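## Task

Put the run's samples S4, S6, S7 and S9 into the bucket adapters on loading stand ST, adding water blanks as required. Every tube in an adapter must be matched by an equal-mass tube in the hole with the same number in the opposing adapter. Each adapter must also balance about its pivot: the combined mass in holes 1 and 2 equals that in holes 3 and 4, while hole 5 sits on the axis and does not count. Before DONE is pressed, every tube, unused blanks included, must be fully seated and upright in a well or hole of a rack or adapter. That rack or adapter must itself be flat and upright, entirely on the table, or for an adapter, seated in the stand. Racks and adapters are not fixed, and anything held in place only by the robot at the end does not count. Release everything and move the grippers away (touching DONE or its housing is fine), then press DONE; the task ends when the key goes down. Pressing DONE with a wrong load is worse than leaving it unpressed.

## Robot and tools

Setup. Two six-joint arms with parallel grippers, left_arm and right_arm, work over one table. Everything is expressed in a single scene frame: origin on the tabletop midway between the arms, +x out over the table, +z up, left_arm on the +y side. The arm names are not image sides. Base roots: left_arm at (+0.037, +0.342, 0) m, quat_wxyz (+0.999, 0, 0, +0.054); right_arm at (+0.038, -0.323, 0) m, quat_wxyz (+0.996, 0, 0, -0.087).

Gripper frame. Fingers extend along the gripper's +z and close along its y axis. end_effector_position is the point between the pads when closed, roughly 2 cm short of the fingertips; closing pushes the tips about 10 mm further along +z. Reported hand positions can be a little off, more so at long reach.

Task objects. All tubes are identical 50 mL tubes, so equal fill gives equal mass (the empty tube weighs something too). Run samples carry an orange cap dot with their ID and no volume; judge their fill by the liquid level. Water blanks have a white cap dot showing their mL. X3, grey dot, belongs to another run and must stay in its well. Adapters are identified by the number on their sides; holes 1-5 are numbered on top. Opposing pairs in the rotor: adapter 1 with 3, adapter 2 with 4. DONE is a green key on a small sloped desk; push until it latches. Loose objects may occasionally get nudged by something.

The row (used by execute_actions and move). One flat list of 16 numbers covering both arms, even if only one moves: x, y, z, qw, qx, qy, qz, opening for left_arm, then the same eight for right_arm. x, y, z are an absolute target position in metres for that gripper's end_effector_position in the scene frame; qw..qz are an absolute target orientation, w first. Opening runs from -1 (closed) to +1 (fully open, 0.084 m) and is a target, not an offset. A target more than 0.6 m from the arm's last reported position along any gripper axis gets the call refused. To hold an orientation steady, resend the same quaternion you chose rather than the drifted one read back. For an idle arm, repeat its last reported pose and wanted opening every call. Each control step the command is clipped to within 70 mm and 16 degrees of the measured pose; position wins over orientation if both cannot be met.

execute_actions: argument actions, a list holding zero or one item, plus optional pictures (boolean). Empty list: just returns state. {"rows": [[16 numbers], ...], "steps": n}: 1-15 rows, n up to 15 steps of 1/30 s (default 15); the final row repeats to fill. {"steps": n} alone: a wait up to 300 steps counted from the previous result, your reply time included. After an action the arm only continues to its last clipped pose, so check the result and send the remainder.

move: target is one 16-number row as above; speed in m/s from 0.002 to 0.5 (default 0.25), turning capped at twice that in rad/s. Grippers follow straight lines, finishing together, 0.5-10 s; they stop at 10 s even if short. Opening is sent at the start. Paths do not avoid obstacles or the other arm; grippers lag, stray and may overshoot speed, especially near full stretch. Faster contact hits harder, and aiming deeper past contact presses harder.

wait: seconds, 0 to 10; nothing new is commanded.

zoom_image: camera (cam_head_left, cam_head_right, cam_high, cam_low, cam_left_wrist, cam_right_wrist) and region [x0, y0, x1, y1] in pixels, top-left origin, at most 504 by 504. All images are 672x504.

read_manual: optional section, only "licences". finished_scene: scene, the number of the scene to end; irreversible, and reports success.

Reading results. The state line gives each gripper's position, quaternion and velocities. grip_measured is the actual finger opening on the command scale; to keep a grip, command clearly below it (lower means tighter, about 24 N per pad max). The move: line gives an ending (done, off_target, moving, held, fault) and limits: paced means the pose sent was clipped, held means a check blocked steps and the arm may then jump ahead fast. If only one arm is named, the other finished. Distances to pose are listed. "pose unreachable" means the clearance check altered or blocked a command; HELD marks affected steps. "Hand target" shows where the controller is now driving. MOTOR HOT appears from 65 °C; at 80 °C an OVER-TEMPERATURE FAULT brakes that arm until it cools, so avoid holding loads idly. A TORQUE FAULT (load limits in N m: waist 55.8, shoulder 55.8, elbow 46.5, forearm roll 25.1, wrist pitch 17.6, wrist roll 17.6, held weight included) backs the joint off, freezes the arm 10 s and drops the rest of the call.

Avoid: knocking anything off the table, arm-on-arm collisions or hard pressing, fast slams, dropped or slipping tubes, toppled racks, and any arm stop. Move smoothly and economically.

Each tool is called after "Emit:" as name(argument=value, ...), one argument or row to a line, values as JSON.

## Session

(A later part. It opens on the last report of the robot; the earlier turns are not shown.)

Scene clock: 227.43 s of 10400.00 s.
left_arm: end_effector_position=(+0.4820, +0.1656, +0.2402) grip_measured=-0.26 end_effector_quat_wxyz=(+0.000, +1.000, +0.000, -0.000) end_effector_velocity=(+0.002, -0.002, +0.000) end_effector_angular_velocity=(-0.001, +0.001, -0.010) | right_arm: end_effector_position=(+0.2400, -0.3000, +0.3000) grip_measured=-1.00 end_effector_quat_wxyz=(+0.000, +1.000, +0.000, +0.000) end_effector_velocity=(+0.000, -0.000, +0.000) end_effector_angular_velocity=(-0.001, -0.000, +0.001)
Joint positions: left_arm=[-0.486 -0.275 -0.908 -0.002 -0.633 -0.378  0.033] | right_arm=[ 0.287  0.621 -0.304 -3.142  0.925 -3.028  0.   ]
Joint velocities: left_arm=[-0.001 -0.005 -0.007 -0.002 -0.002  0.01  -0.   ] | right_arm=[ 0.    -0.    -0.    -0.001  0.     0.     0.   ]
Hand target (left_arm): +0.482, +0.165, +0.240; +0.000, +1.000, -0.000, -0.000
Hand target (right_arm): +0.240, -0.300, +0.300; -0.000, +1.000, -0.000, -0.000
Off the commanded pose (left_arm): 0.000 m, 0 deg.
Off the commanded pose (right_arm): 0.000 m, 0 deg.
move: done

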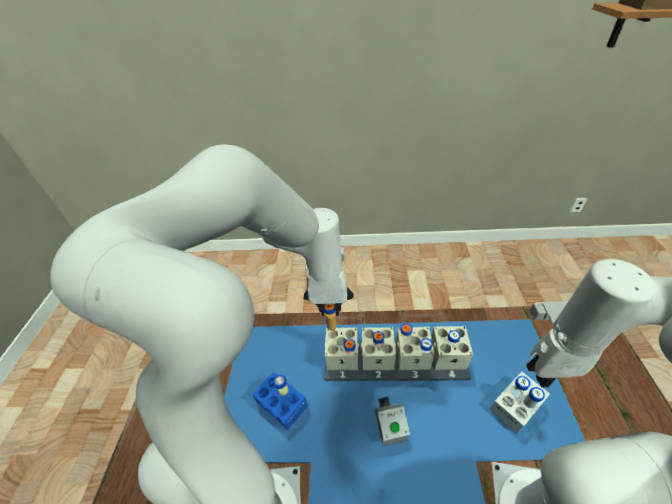

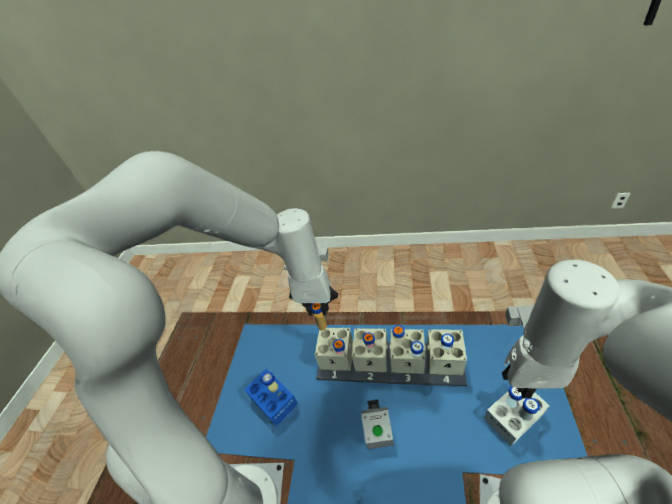

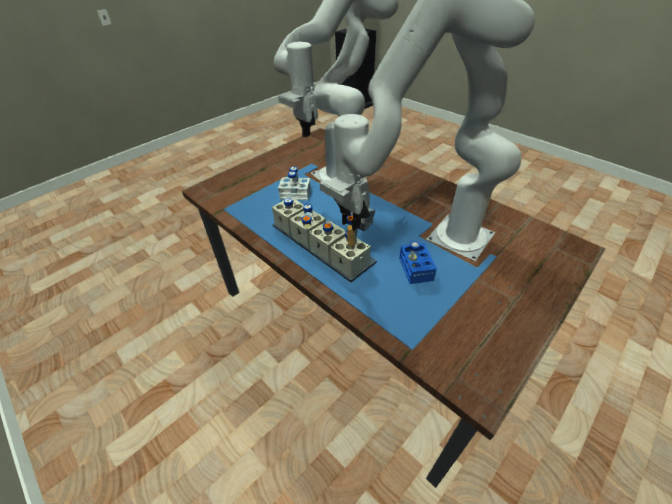

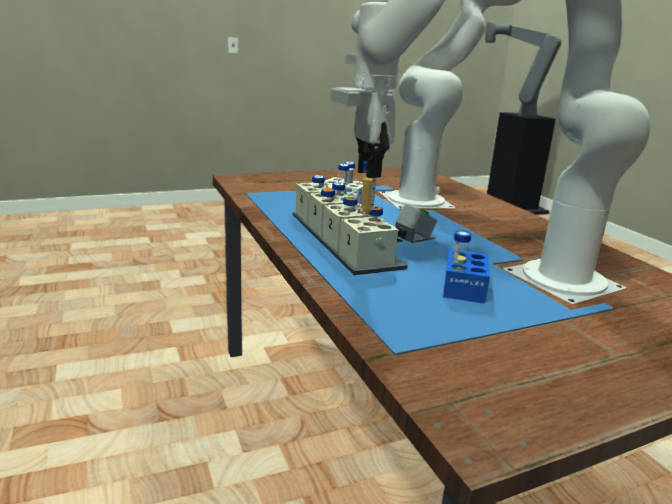

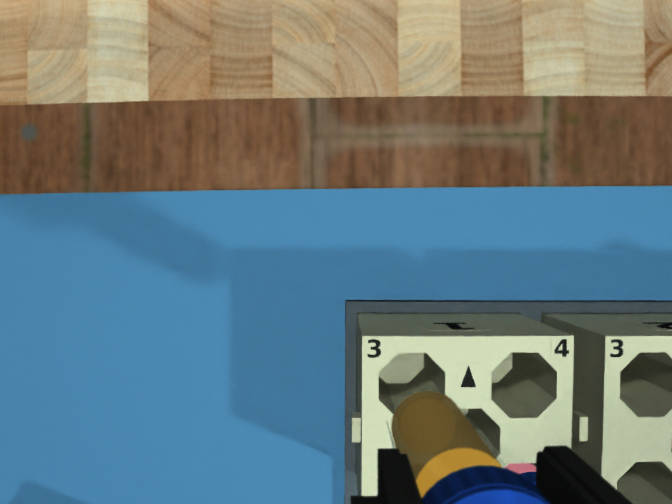

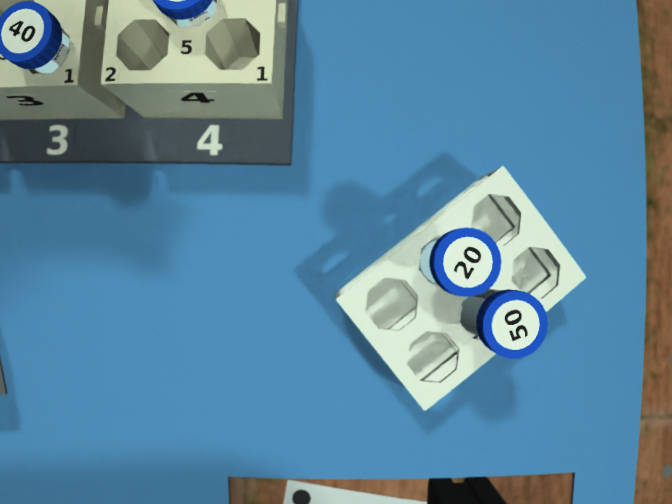

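Hole at (412,385): shift +1.5 mm in x and −1 mm in y.

Emit:
move(
  target=[0.4835,0.1646,0.13,0,1,0,0,-0.5,0.22,-0.2,0.25,0,1,0,0,-1],
  speed=0.07,
)

Emit:
execute_actions(
  actions=[
    {"rows":[[0.4835,0.1646,0.13,0,1,0,0,0.2,0.22,-0.2,0.25,0,1,0,0,-1]],"steps":10},
  ],
  pictures=false,
)

Emit:
execute_actions(
  actions=[
    {"rows":[[0.4835,0.1646,0.185,0,1,0,0,0.2,0.22,-0.2,0.25,0,1,0,0,-1]],"steps":10},
  ],
  pictures=false,
)

Emit:
move(
  target=[0.35,0.35,0.3,0,1,0,0,0.2,0.215,0.005,0.15,0,1,0,0,-1],
)

Emit:
zoom_image(
  camera="cam_low",
  region=[280,130,500,310],
)

Scene clock: 237.93 s of 10400.00 s.
left_arm: end_effector_position=(+0.4837, +0.1646, +0.1302) grip_measured=-0.26 end_effector_quat_wxyz=(-0.000, +1.000, +0.000, +0.000) end_effector_velocity=(-0.000, -0.000, -0.002) end_effector_angular_velocity=(+0.000, +0.001, +0.001) | right_arm: end_effector_position=(+0.2201, -0.2006, +0.2503) grip_measured=-1.00 end_effector_quat_wxyz=(-0.000, +1.000, -0.000, -0.001) end_effector_velocity=(-0.000, +0.002, -0.001) end_effector_angular_velocity=(-0.001, -0.001, -0.000)
Joint positions: left_arm=[-0.488 -0.476 -0.87   0.001 -0.393 -0.38   0.033] | right_arm=[ 0.764  0.469 -0.262 -3.14   0.732 -2.552  0.   ]
Joint velocities: left_arm=[-0.    -0.004  0.    -0.     0.003 -0.001 -0.   ] | right_arm=[ 0.008 -0.006 -0.001 -0.002 -0.005  0.01   0.   ]
Hand target (left_arm): +0.484, +0.165, +0.130; -0.000, +1.000, +0.000, +0.000
Hand target (right_arm): +0.220, -0.200, +0.250; -0.000, +1.000, -0.000, -0.001
Off the commanded pose (left_arm): 0.000 m, 0 deg.
Off the commanded pose (right_arm): 0.001 m, 0 deg.
After step 90, 5.37 s passed at rest.
move: done

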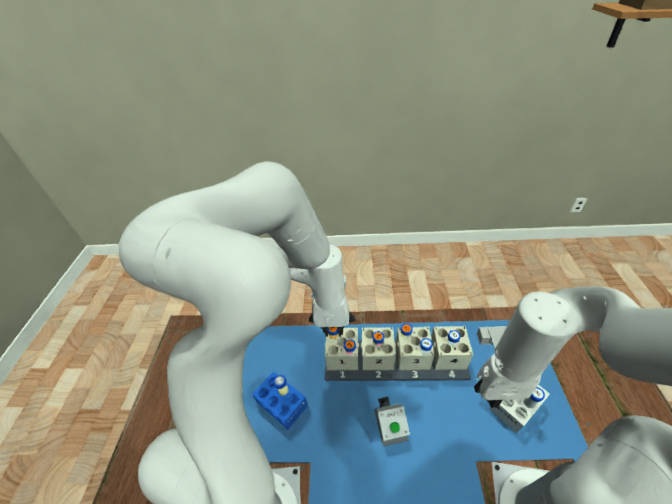

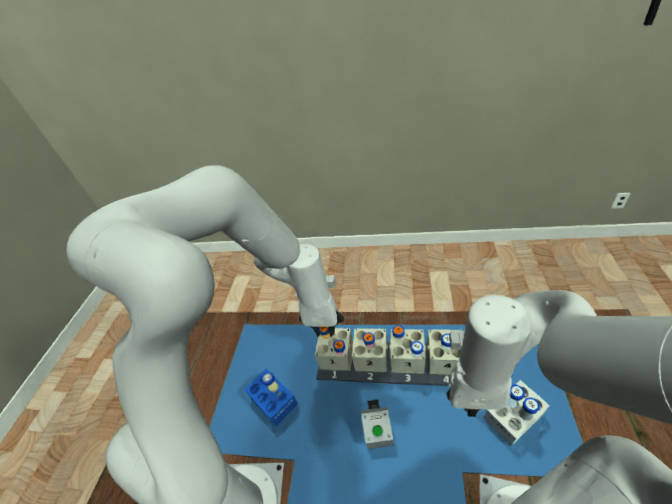

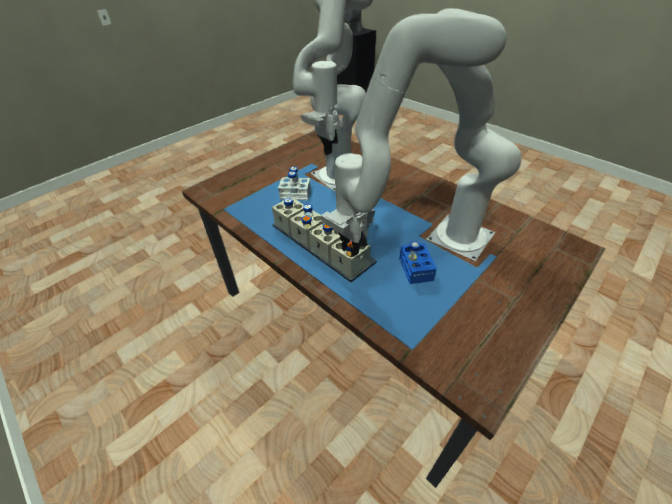

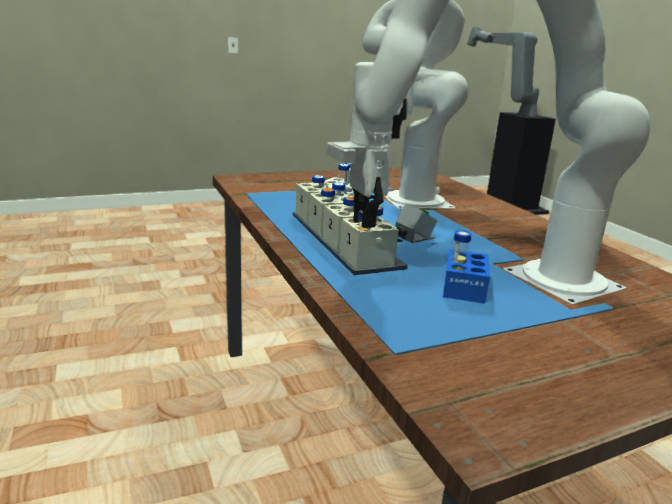

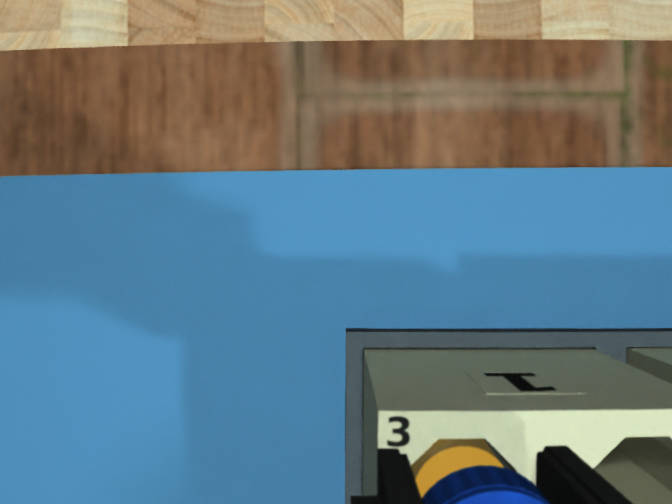

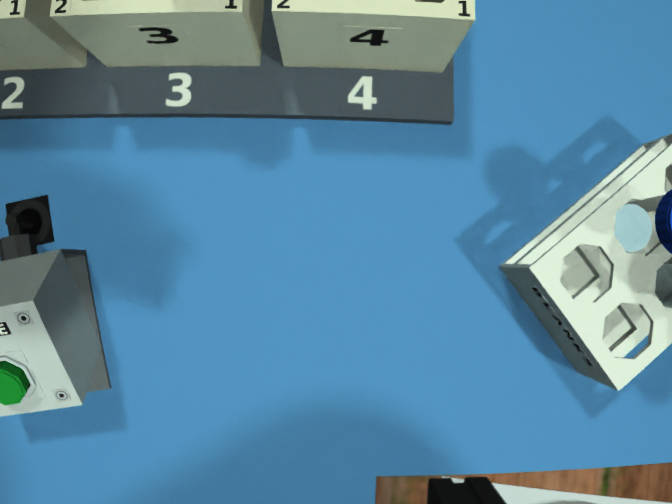

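Scene clock: 238.27 s of 10400.00 s.
left_arm: end_effector_position=(+0.4834, +0.1646, +0.1300) grip_measured=+0.18 end_effector_quat_wxyz=(-0.000, +1.000, +0.000, -0.000) end_effector_velocity=(-0.000, +0.000, +0.000) end_effector_angular_velocity=(-0.001, -0.001, -0.001) | right_arm: end_effector_position=(+0.2200, -0.2001, +0.2500) grip_measured=-1.00 end_effector_quat_wxyz=(-0.000, +1.000, -0.000, -0.000) end_effector_velocity=(-0.000, +0.000, -0.000) end_effector_angular_velocity=(-0.001, -0.001, +0.000)
Joint positions: left_arm=[-0.488 -0.476 -0.869  0.    -0.393 -0.379  0.052] | right_arm=[ 0.767  0.468 -0.262 -3.141  0.73  -2.548  0.   ]
Joint velocities: left_arm=[-0.     0.001  0.001 -0.     0.002  0.001  0.007] | right_arm=[ 0.003 -0.001  0.    -0.002 -0.001  0.004  0.   ]
Hand target (left_arm): +0.484, +0.165, +0.130; -0.000, +1.000, +0.000, +0.000
Hand target (right_arm): +0.220, -0.200, +0.250; -0.000, +1.000, +0.000, -0.000
Off the commanded pose (left_arm): 0.000 m, 0 deg.
Off the commanded pose (right_arm): 0.000 m, 0 deg.
Steps of this call (steps 1 to 10: all 10 steps of this action). Readings (end_effector_position):
1: left_arm (+0.4837, +0.1646, +0.1302) | right_arm (+0.2201, -0.2005, +0.2503)
2: left_arm (+0.4836, +0.1646, +0.1301) | right_arm (+0.2201, -0.2005, +0.2502)
4: left_arm (+0.4833, +0.1646, +0.1300) | right_arm (+0.2200, -0.2003, +0.2501)
8: left_arm (+0.4834, +0.1646, +0.1300) | right_arm (+0.2200, -0.2001, +0.2500)
10: the state above

Scene clock: 238.60 s of 10400.00 s.
left_arm: end_effector_position=(+0.4844, +0.1642, +0.1780) grip_measured=+0.19 end_effector_quat_wxyz=(+0.001, +1.000, -0.000, +0.001) end_effector_velocity=(-0.010, +0.004, +0.060) end_effector_angular_velocity=(+0.009, +0.024, -0.001) | right_arm: end_effector_position=(+0.2200, -0.2000, +0.2500) grip_measured=-1.00 end_effector_quat_wxyz=(-0.000, +1.000, -0.000, -0.000) end_effector_velocity=(+0.001, +0.001, +0.000) end_effector_angular_velocity=(+0.002, -0.002, +0.000)
Joint positions: left_arm=[-0.488 -0.384 -0.88  -0.    -0.494 -0.379  0.052] | right_arm=[ 0.767  0.468 -0.261 -3.142  0.73  -2.548  0.   ]
Joint velocities: left_arm=[ 0.     0.119 -0.01  -0.001 -0.155  0.002  0.   ] | right_arm=[ 0.    -0.    -0.001  0.001 -0.002 -0.     0.   ]
Hand target (left_arm): +0.483, +0.165, +0.185; +0.000, +1.000, -0.000, +0.000
Hand target (right_arm): +0.220, -0.200, +0.250; -0.000, +1.000, +0.000, -0.000
Off the commanded pose (left_arm): 0.007 m, 0 deg.
Off the commanded pose (right_arm): 0.000 m, 0 deg.
Steps of this call (steps 1 to 10: all 10 steps of this action). Readings (end_effector_position):
1: left_arm (+0.4834, +0.1646, +0.1301) | right_arm (+0.2200, -0.2000, +0.2500)
2: left_arm (+0.4829, +0.1648, +0.1319) | right_arm (+0.2200, -0.2000, +0.2500)
4: left_arm (+0.4831, +0.1647, +0.1457) | right_arm (+0.2200, -0.2000, +0.2500)
8: left_arm (+0.4851, +0.1639, +0.1725) | right_arm (+0.2200, -0.2000, +0.2500)
10: the state above

Scene clock: 240.73 s of 10400.00 s.
left_arm: end_effector_position=(+0.3498, +0.3497, +0.2996) grip_measured=+0.19 end_effector_quat_wxyz=(-0.000, +1.000, -0.000, +0.000) end_effector_velocity=(-0.002, +0.002, +0.001) end_effector_angular_velocity=(-0.002, +0.002, +0.002) | right_arm: end_effector_position=(+0.2157, +0.0043, +0.1510) grip_measured=-1.00 end_effector_quat_wxyz=(+0.000, +1.000, -0.000, -0.000) end_effector_velocity=(+0.000, +0.001, -0.001) end_effector_angular_velocity=(-0.002, -0.000, -0.002)
Joint positions: left_arm=[-0.086  0.241 -0.536  0.001 -0.776  0.022  0.052] | right_arm=[ 1.246 -0.222 -0.571 -3.14   0.35  -2.07   0.   ]
Joint velocities: left_arm=[ 0.007  0.004  0.002 -0.003 -0.005  0.007 -0.   ] | right_arm=[ 0.002 -0.006 -0.004 -0.003 -0.001  0.007  0.   ]
Hand target (left_arm): +0.350, +0.350, +0.300; -0.000, +1.000, -0.000, +0.000
Hand target (right_arm): +0.216, +0.004, +0.151; +0.000, +1.000, -0.000, -0.000
Off the commanded pose (left_arm): 0.001 m, 0 deg.
Off the commanded pose (right_arm): 0.001 m, 0 deg.
move: done

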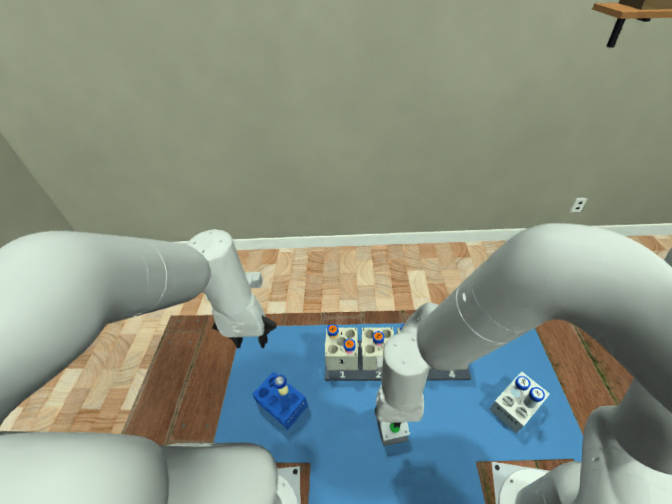

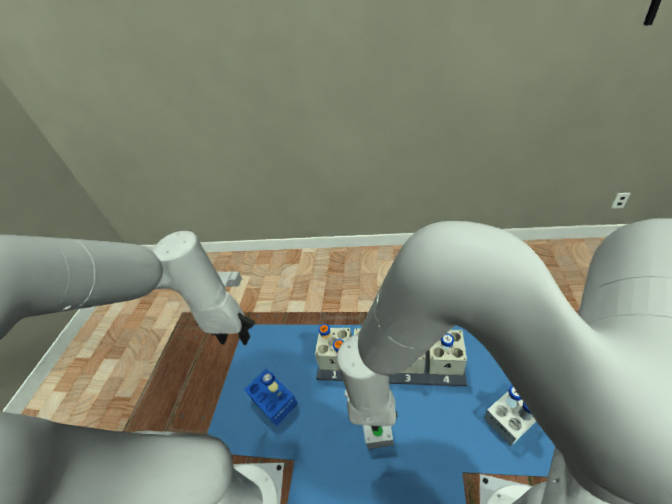

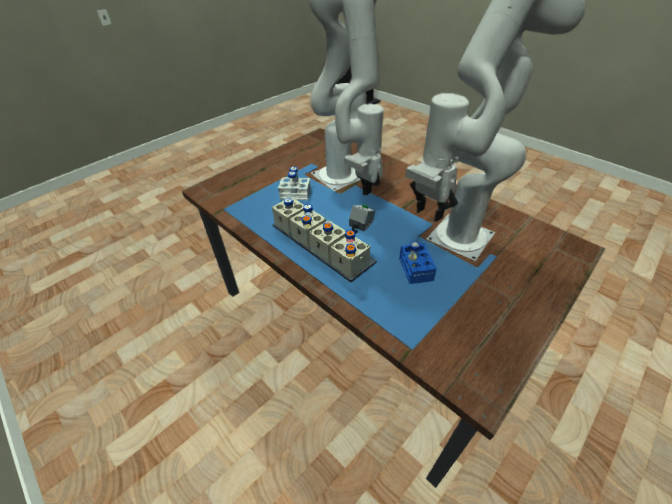

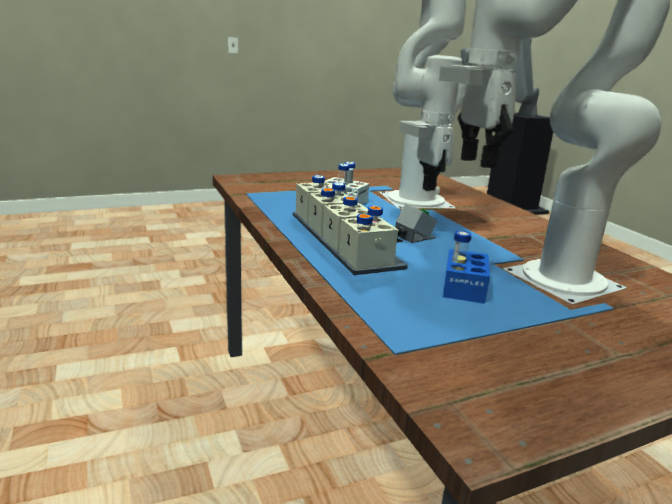

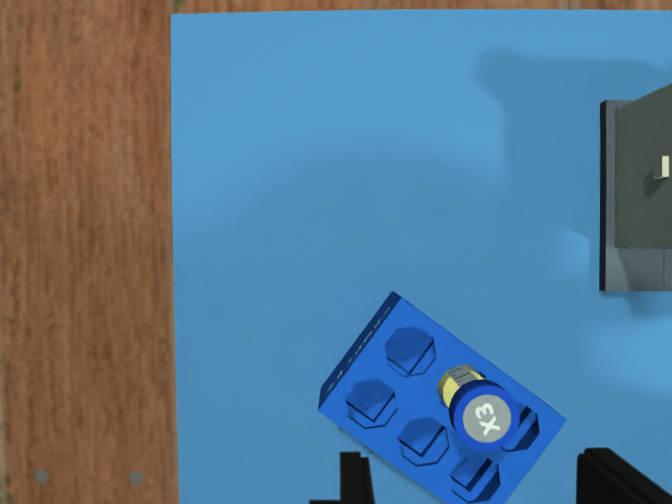

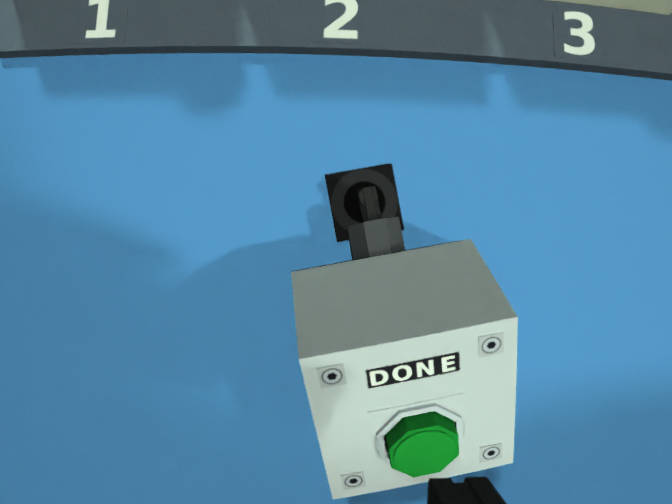

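Region (280, 130, 500, 310) of cam_low's 672x504 image, scaled by 2.291, with more detail than that image has; it fills the top 412 rows of this view, and the rest is white.

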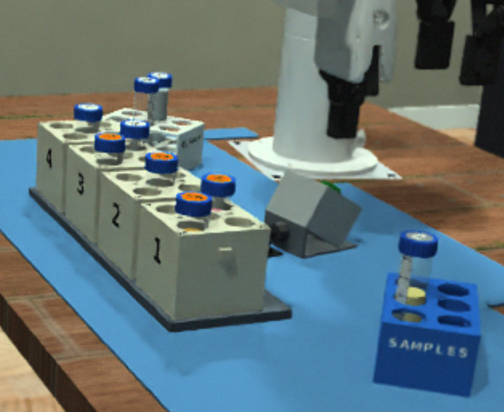

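Emit:
move(
  target=[0.35,0.35,0.3,0,1,0,0,0.2,0.213,0.004,0.1,0,1,0,0,-1],
  speed=0.08,
)

Emit:
move(
  target=[0.35,0.35,0.3,0,1,0,0,0.2,0.216,0.004,0.088,0,1,0,0,-1],
  speed=0.02,
)

Emit:
zoom_image(
  camera="cam_low",
  region=[380,160,470,250],
)

Emit:
zoom_image(
  camera="cam_head_left",
  region=[360,390,440,460],
)

Scene clock: 253.17 s of 10400.00 s.
left_arm: end_effector_position=(+0.3500, +0.3500, +0.3000) grip_measured=+0.19 end_effector_quat_wxyz=(-0.000, +1.000, -0.000, +0.000) end_effector_velocity=(-0.000, -0.000, -0.001) end_effector_angular_velocity=(-0.001, +0.002, +0.001) | right_arm: end_effector_position=(+0.2131, +0.0040, +0.1005) grip_measured=-1.00 end_effector_quat_wxyz=(+0.000, +1.000, -0.000, +0.000) end_effector_velocity=(-0.000, -0.000, -0.003) end_effector_angular_velocity=(-0.001, +0.000, +0.000)
Joint positions: left_arm=[-0.084  0.24  -0.537  0.    -0.778  0.024  0.052] | right_arm=[ 1.252 -0.353 -0.565 -3.143  0.212 -2.061  0.   ]
Joint velocities: left_arm=[-0.    -0.001  0.001 -0.001 -0.    -0.    -0.   ] | right_arm=[ 0.    -0.007  0.    -0.002 -0.006  0.001  0.   ]
Hand target (left_arm): +0.350, +0.350, +0.300; -0.000, +1.000, +0.000, -0.000
Hand target (right_arm): +0.213, +0.004, +0.100; +0.000, +1.000, -0.000, +0.000
Off the commanded pose (left_arm): 0.000 m, 0 deg.
Off the commanded pose (right_arm): 0.001 m, 0 deg.
After step 90, 8.30 s passed at rest.
move: done

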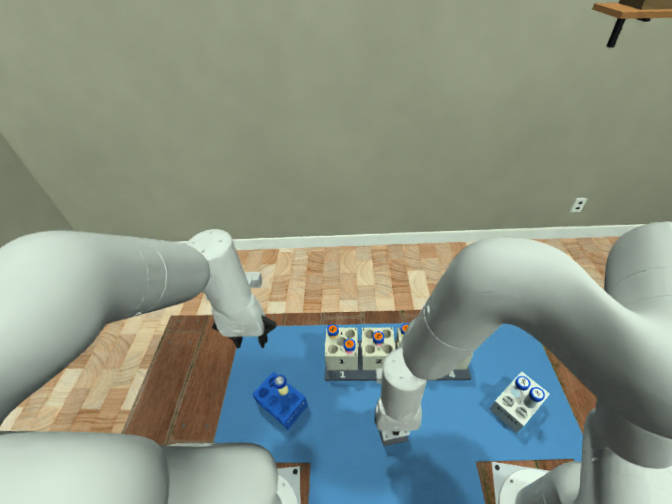

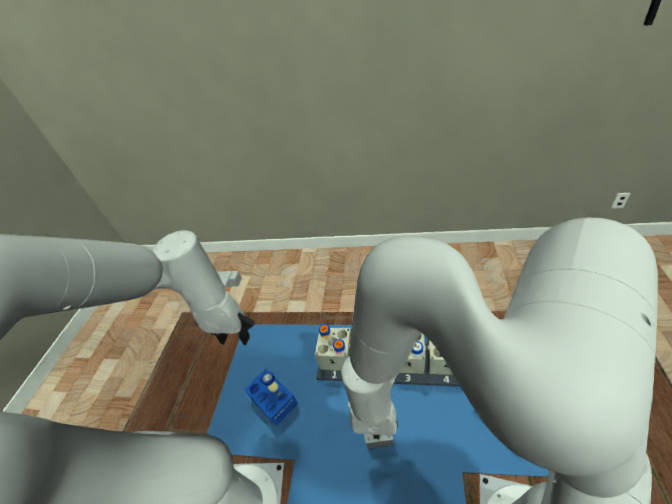

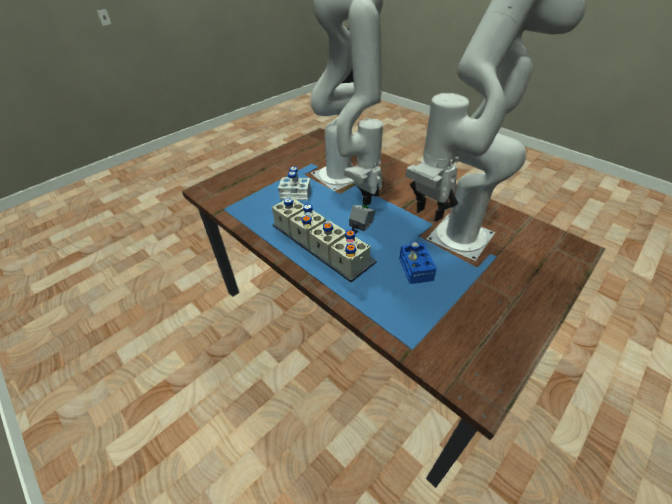

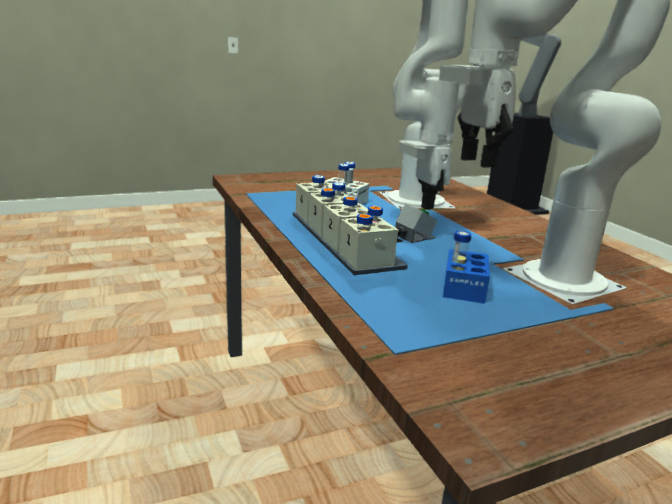

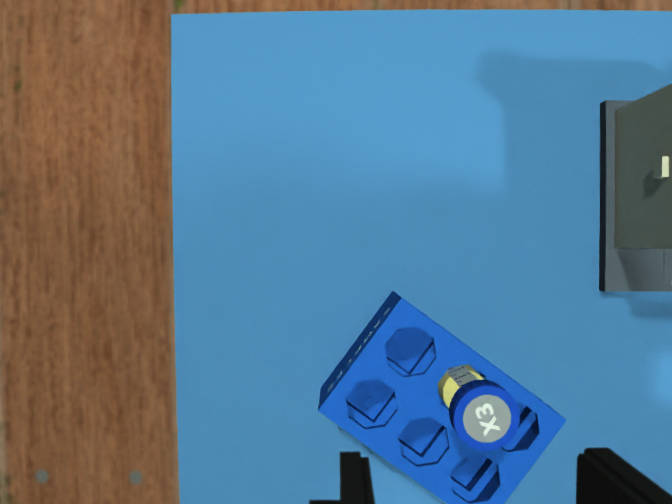

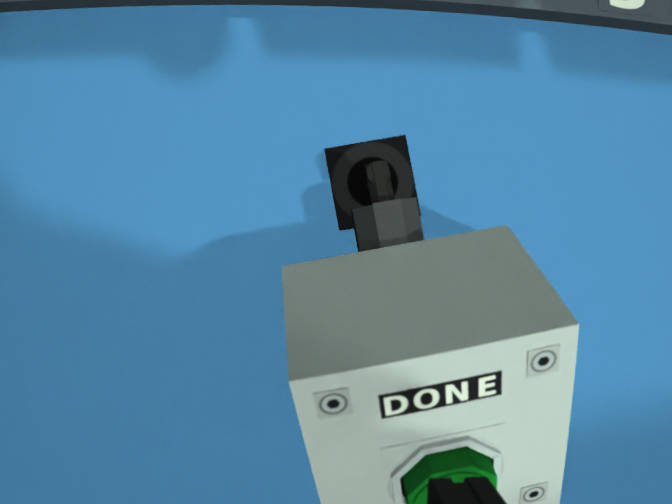

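Scene clock: 253.67 s of 10400.00 s.
left_arm: end_effector_position=(+0.3500, +0.3500, +0.3000) grip_measured=+0.19 end_effector_quat_wxyz=(-0.000, +1.000, -0.000, +0.000) end_effector_velocity=(+0.000, +0.000, +0.000) end_effector_angular_velocity=(+0.000, -0.001, -0.001) | right_arm: end_effector_position=(+0.2153, +0.0041, +0.0912) grip_measured=-1.00 end_effector_quat_wxyz=(-0.000, +1.000, -0.000, +0.000) end_effector_velocity=(-0.000, -0.000, -0.000) end_effector_angular_velocity=(+0.000, +0.000, -0.001)
Joint positions: left_arm=[-0.084  0.24  -0.538  0.    -0.778  0.024  0.052] | right_arm=[ 1.247 -0.381 -0.569 -3.143  0.188 -2.067  0.   ]
Joint velocities: left_arm=[ 0.     0.    -0.     0.     0.     0.001 -0.   ] | right_arm=[ 0.    -0.     0.     0.001 -0.001  0.     0.   ]
move: unfinished (the scene ended)
The task's run has ended: the event that ends the task has happened. This ends this scene only. If you have not yet called finished_scene for this scene, call it to go on to the next scene.

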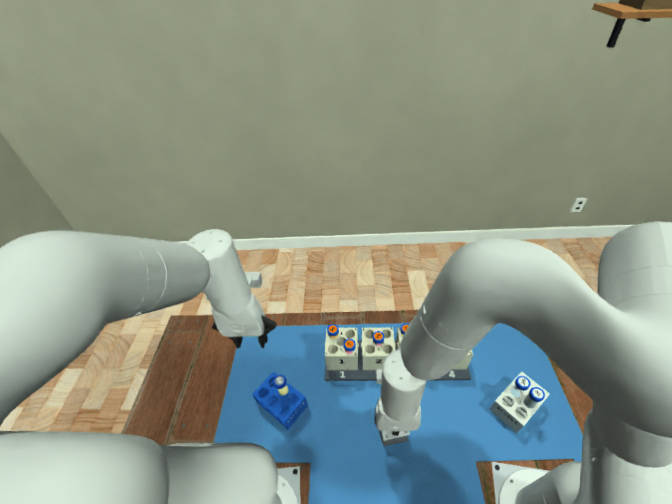

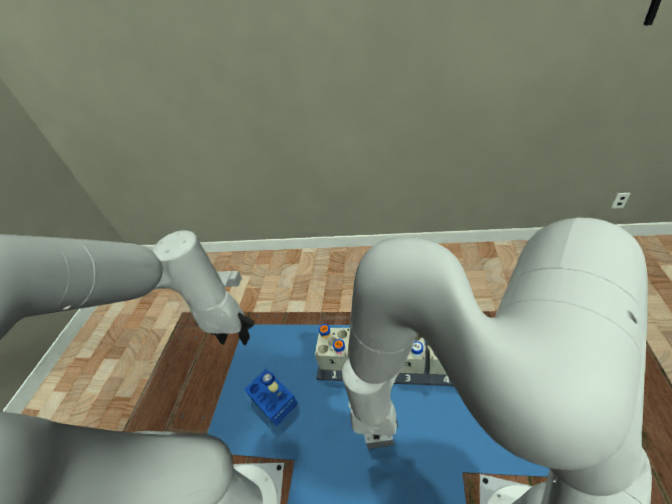

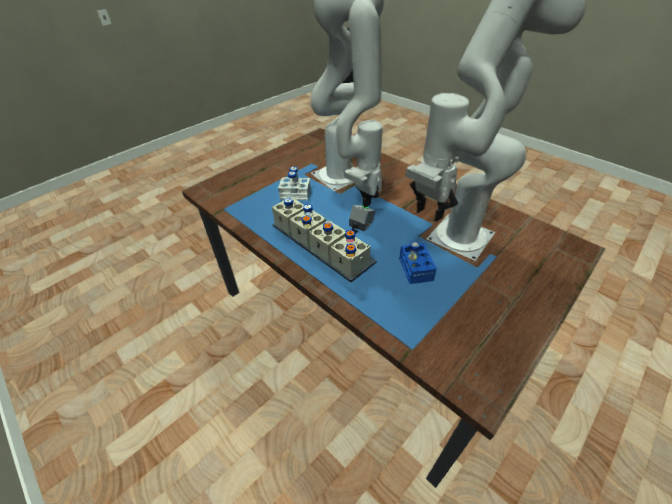

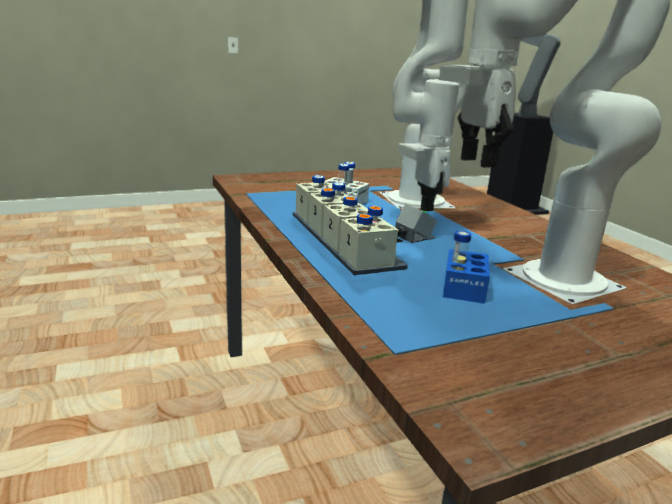

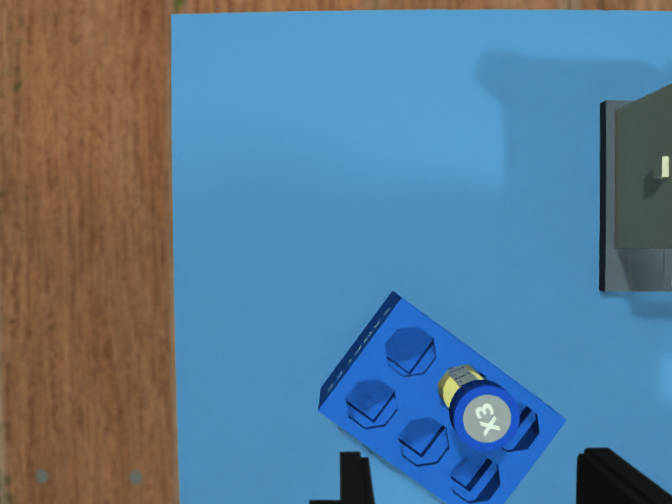

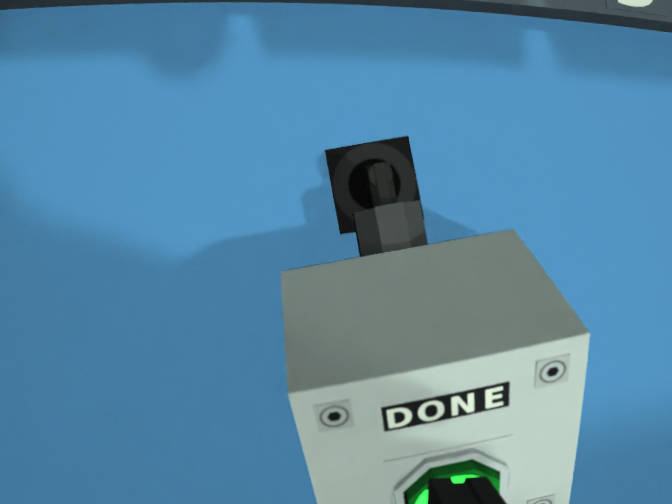

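This scene is finished. If you have not yet called finished_scene for this scene, call it to go on to the next scene.

This scene is finished. If you have not yet called finished_scene for this scene, call it to go on to the next scene.

Emit:
finished_scene(
  scene=1,
)

The scene is finished: the task was done.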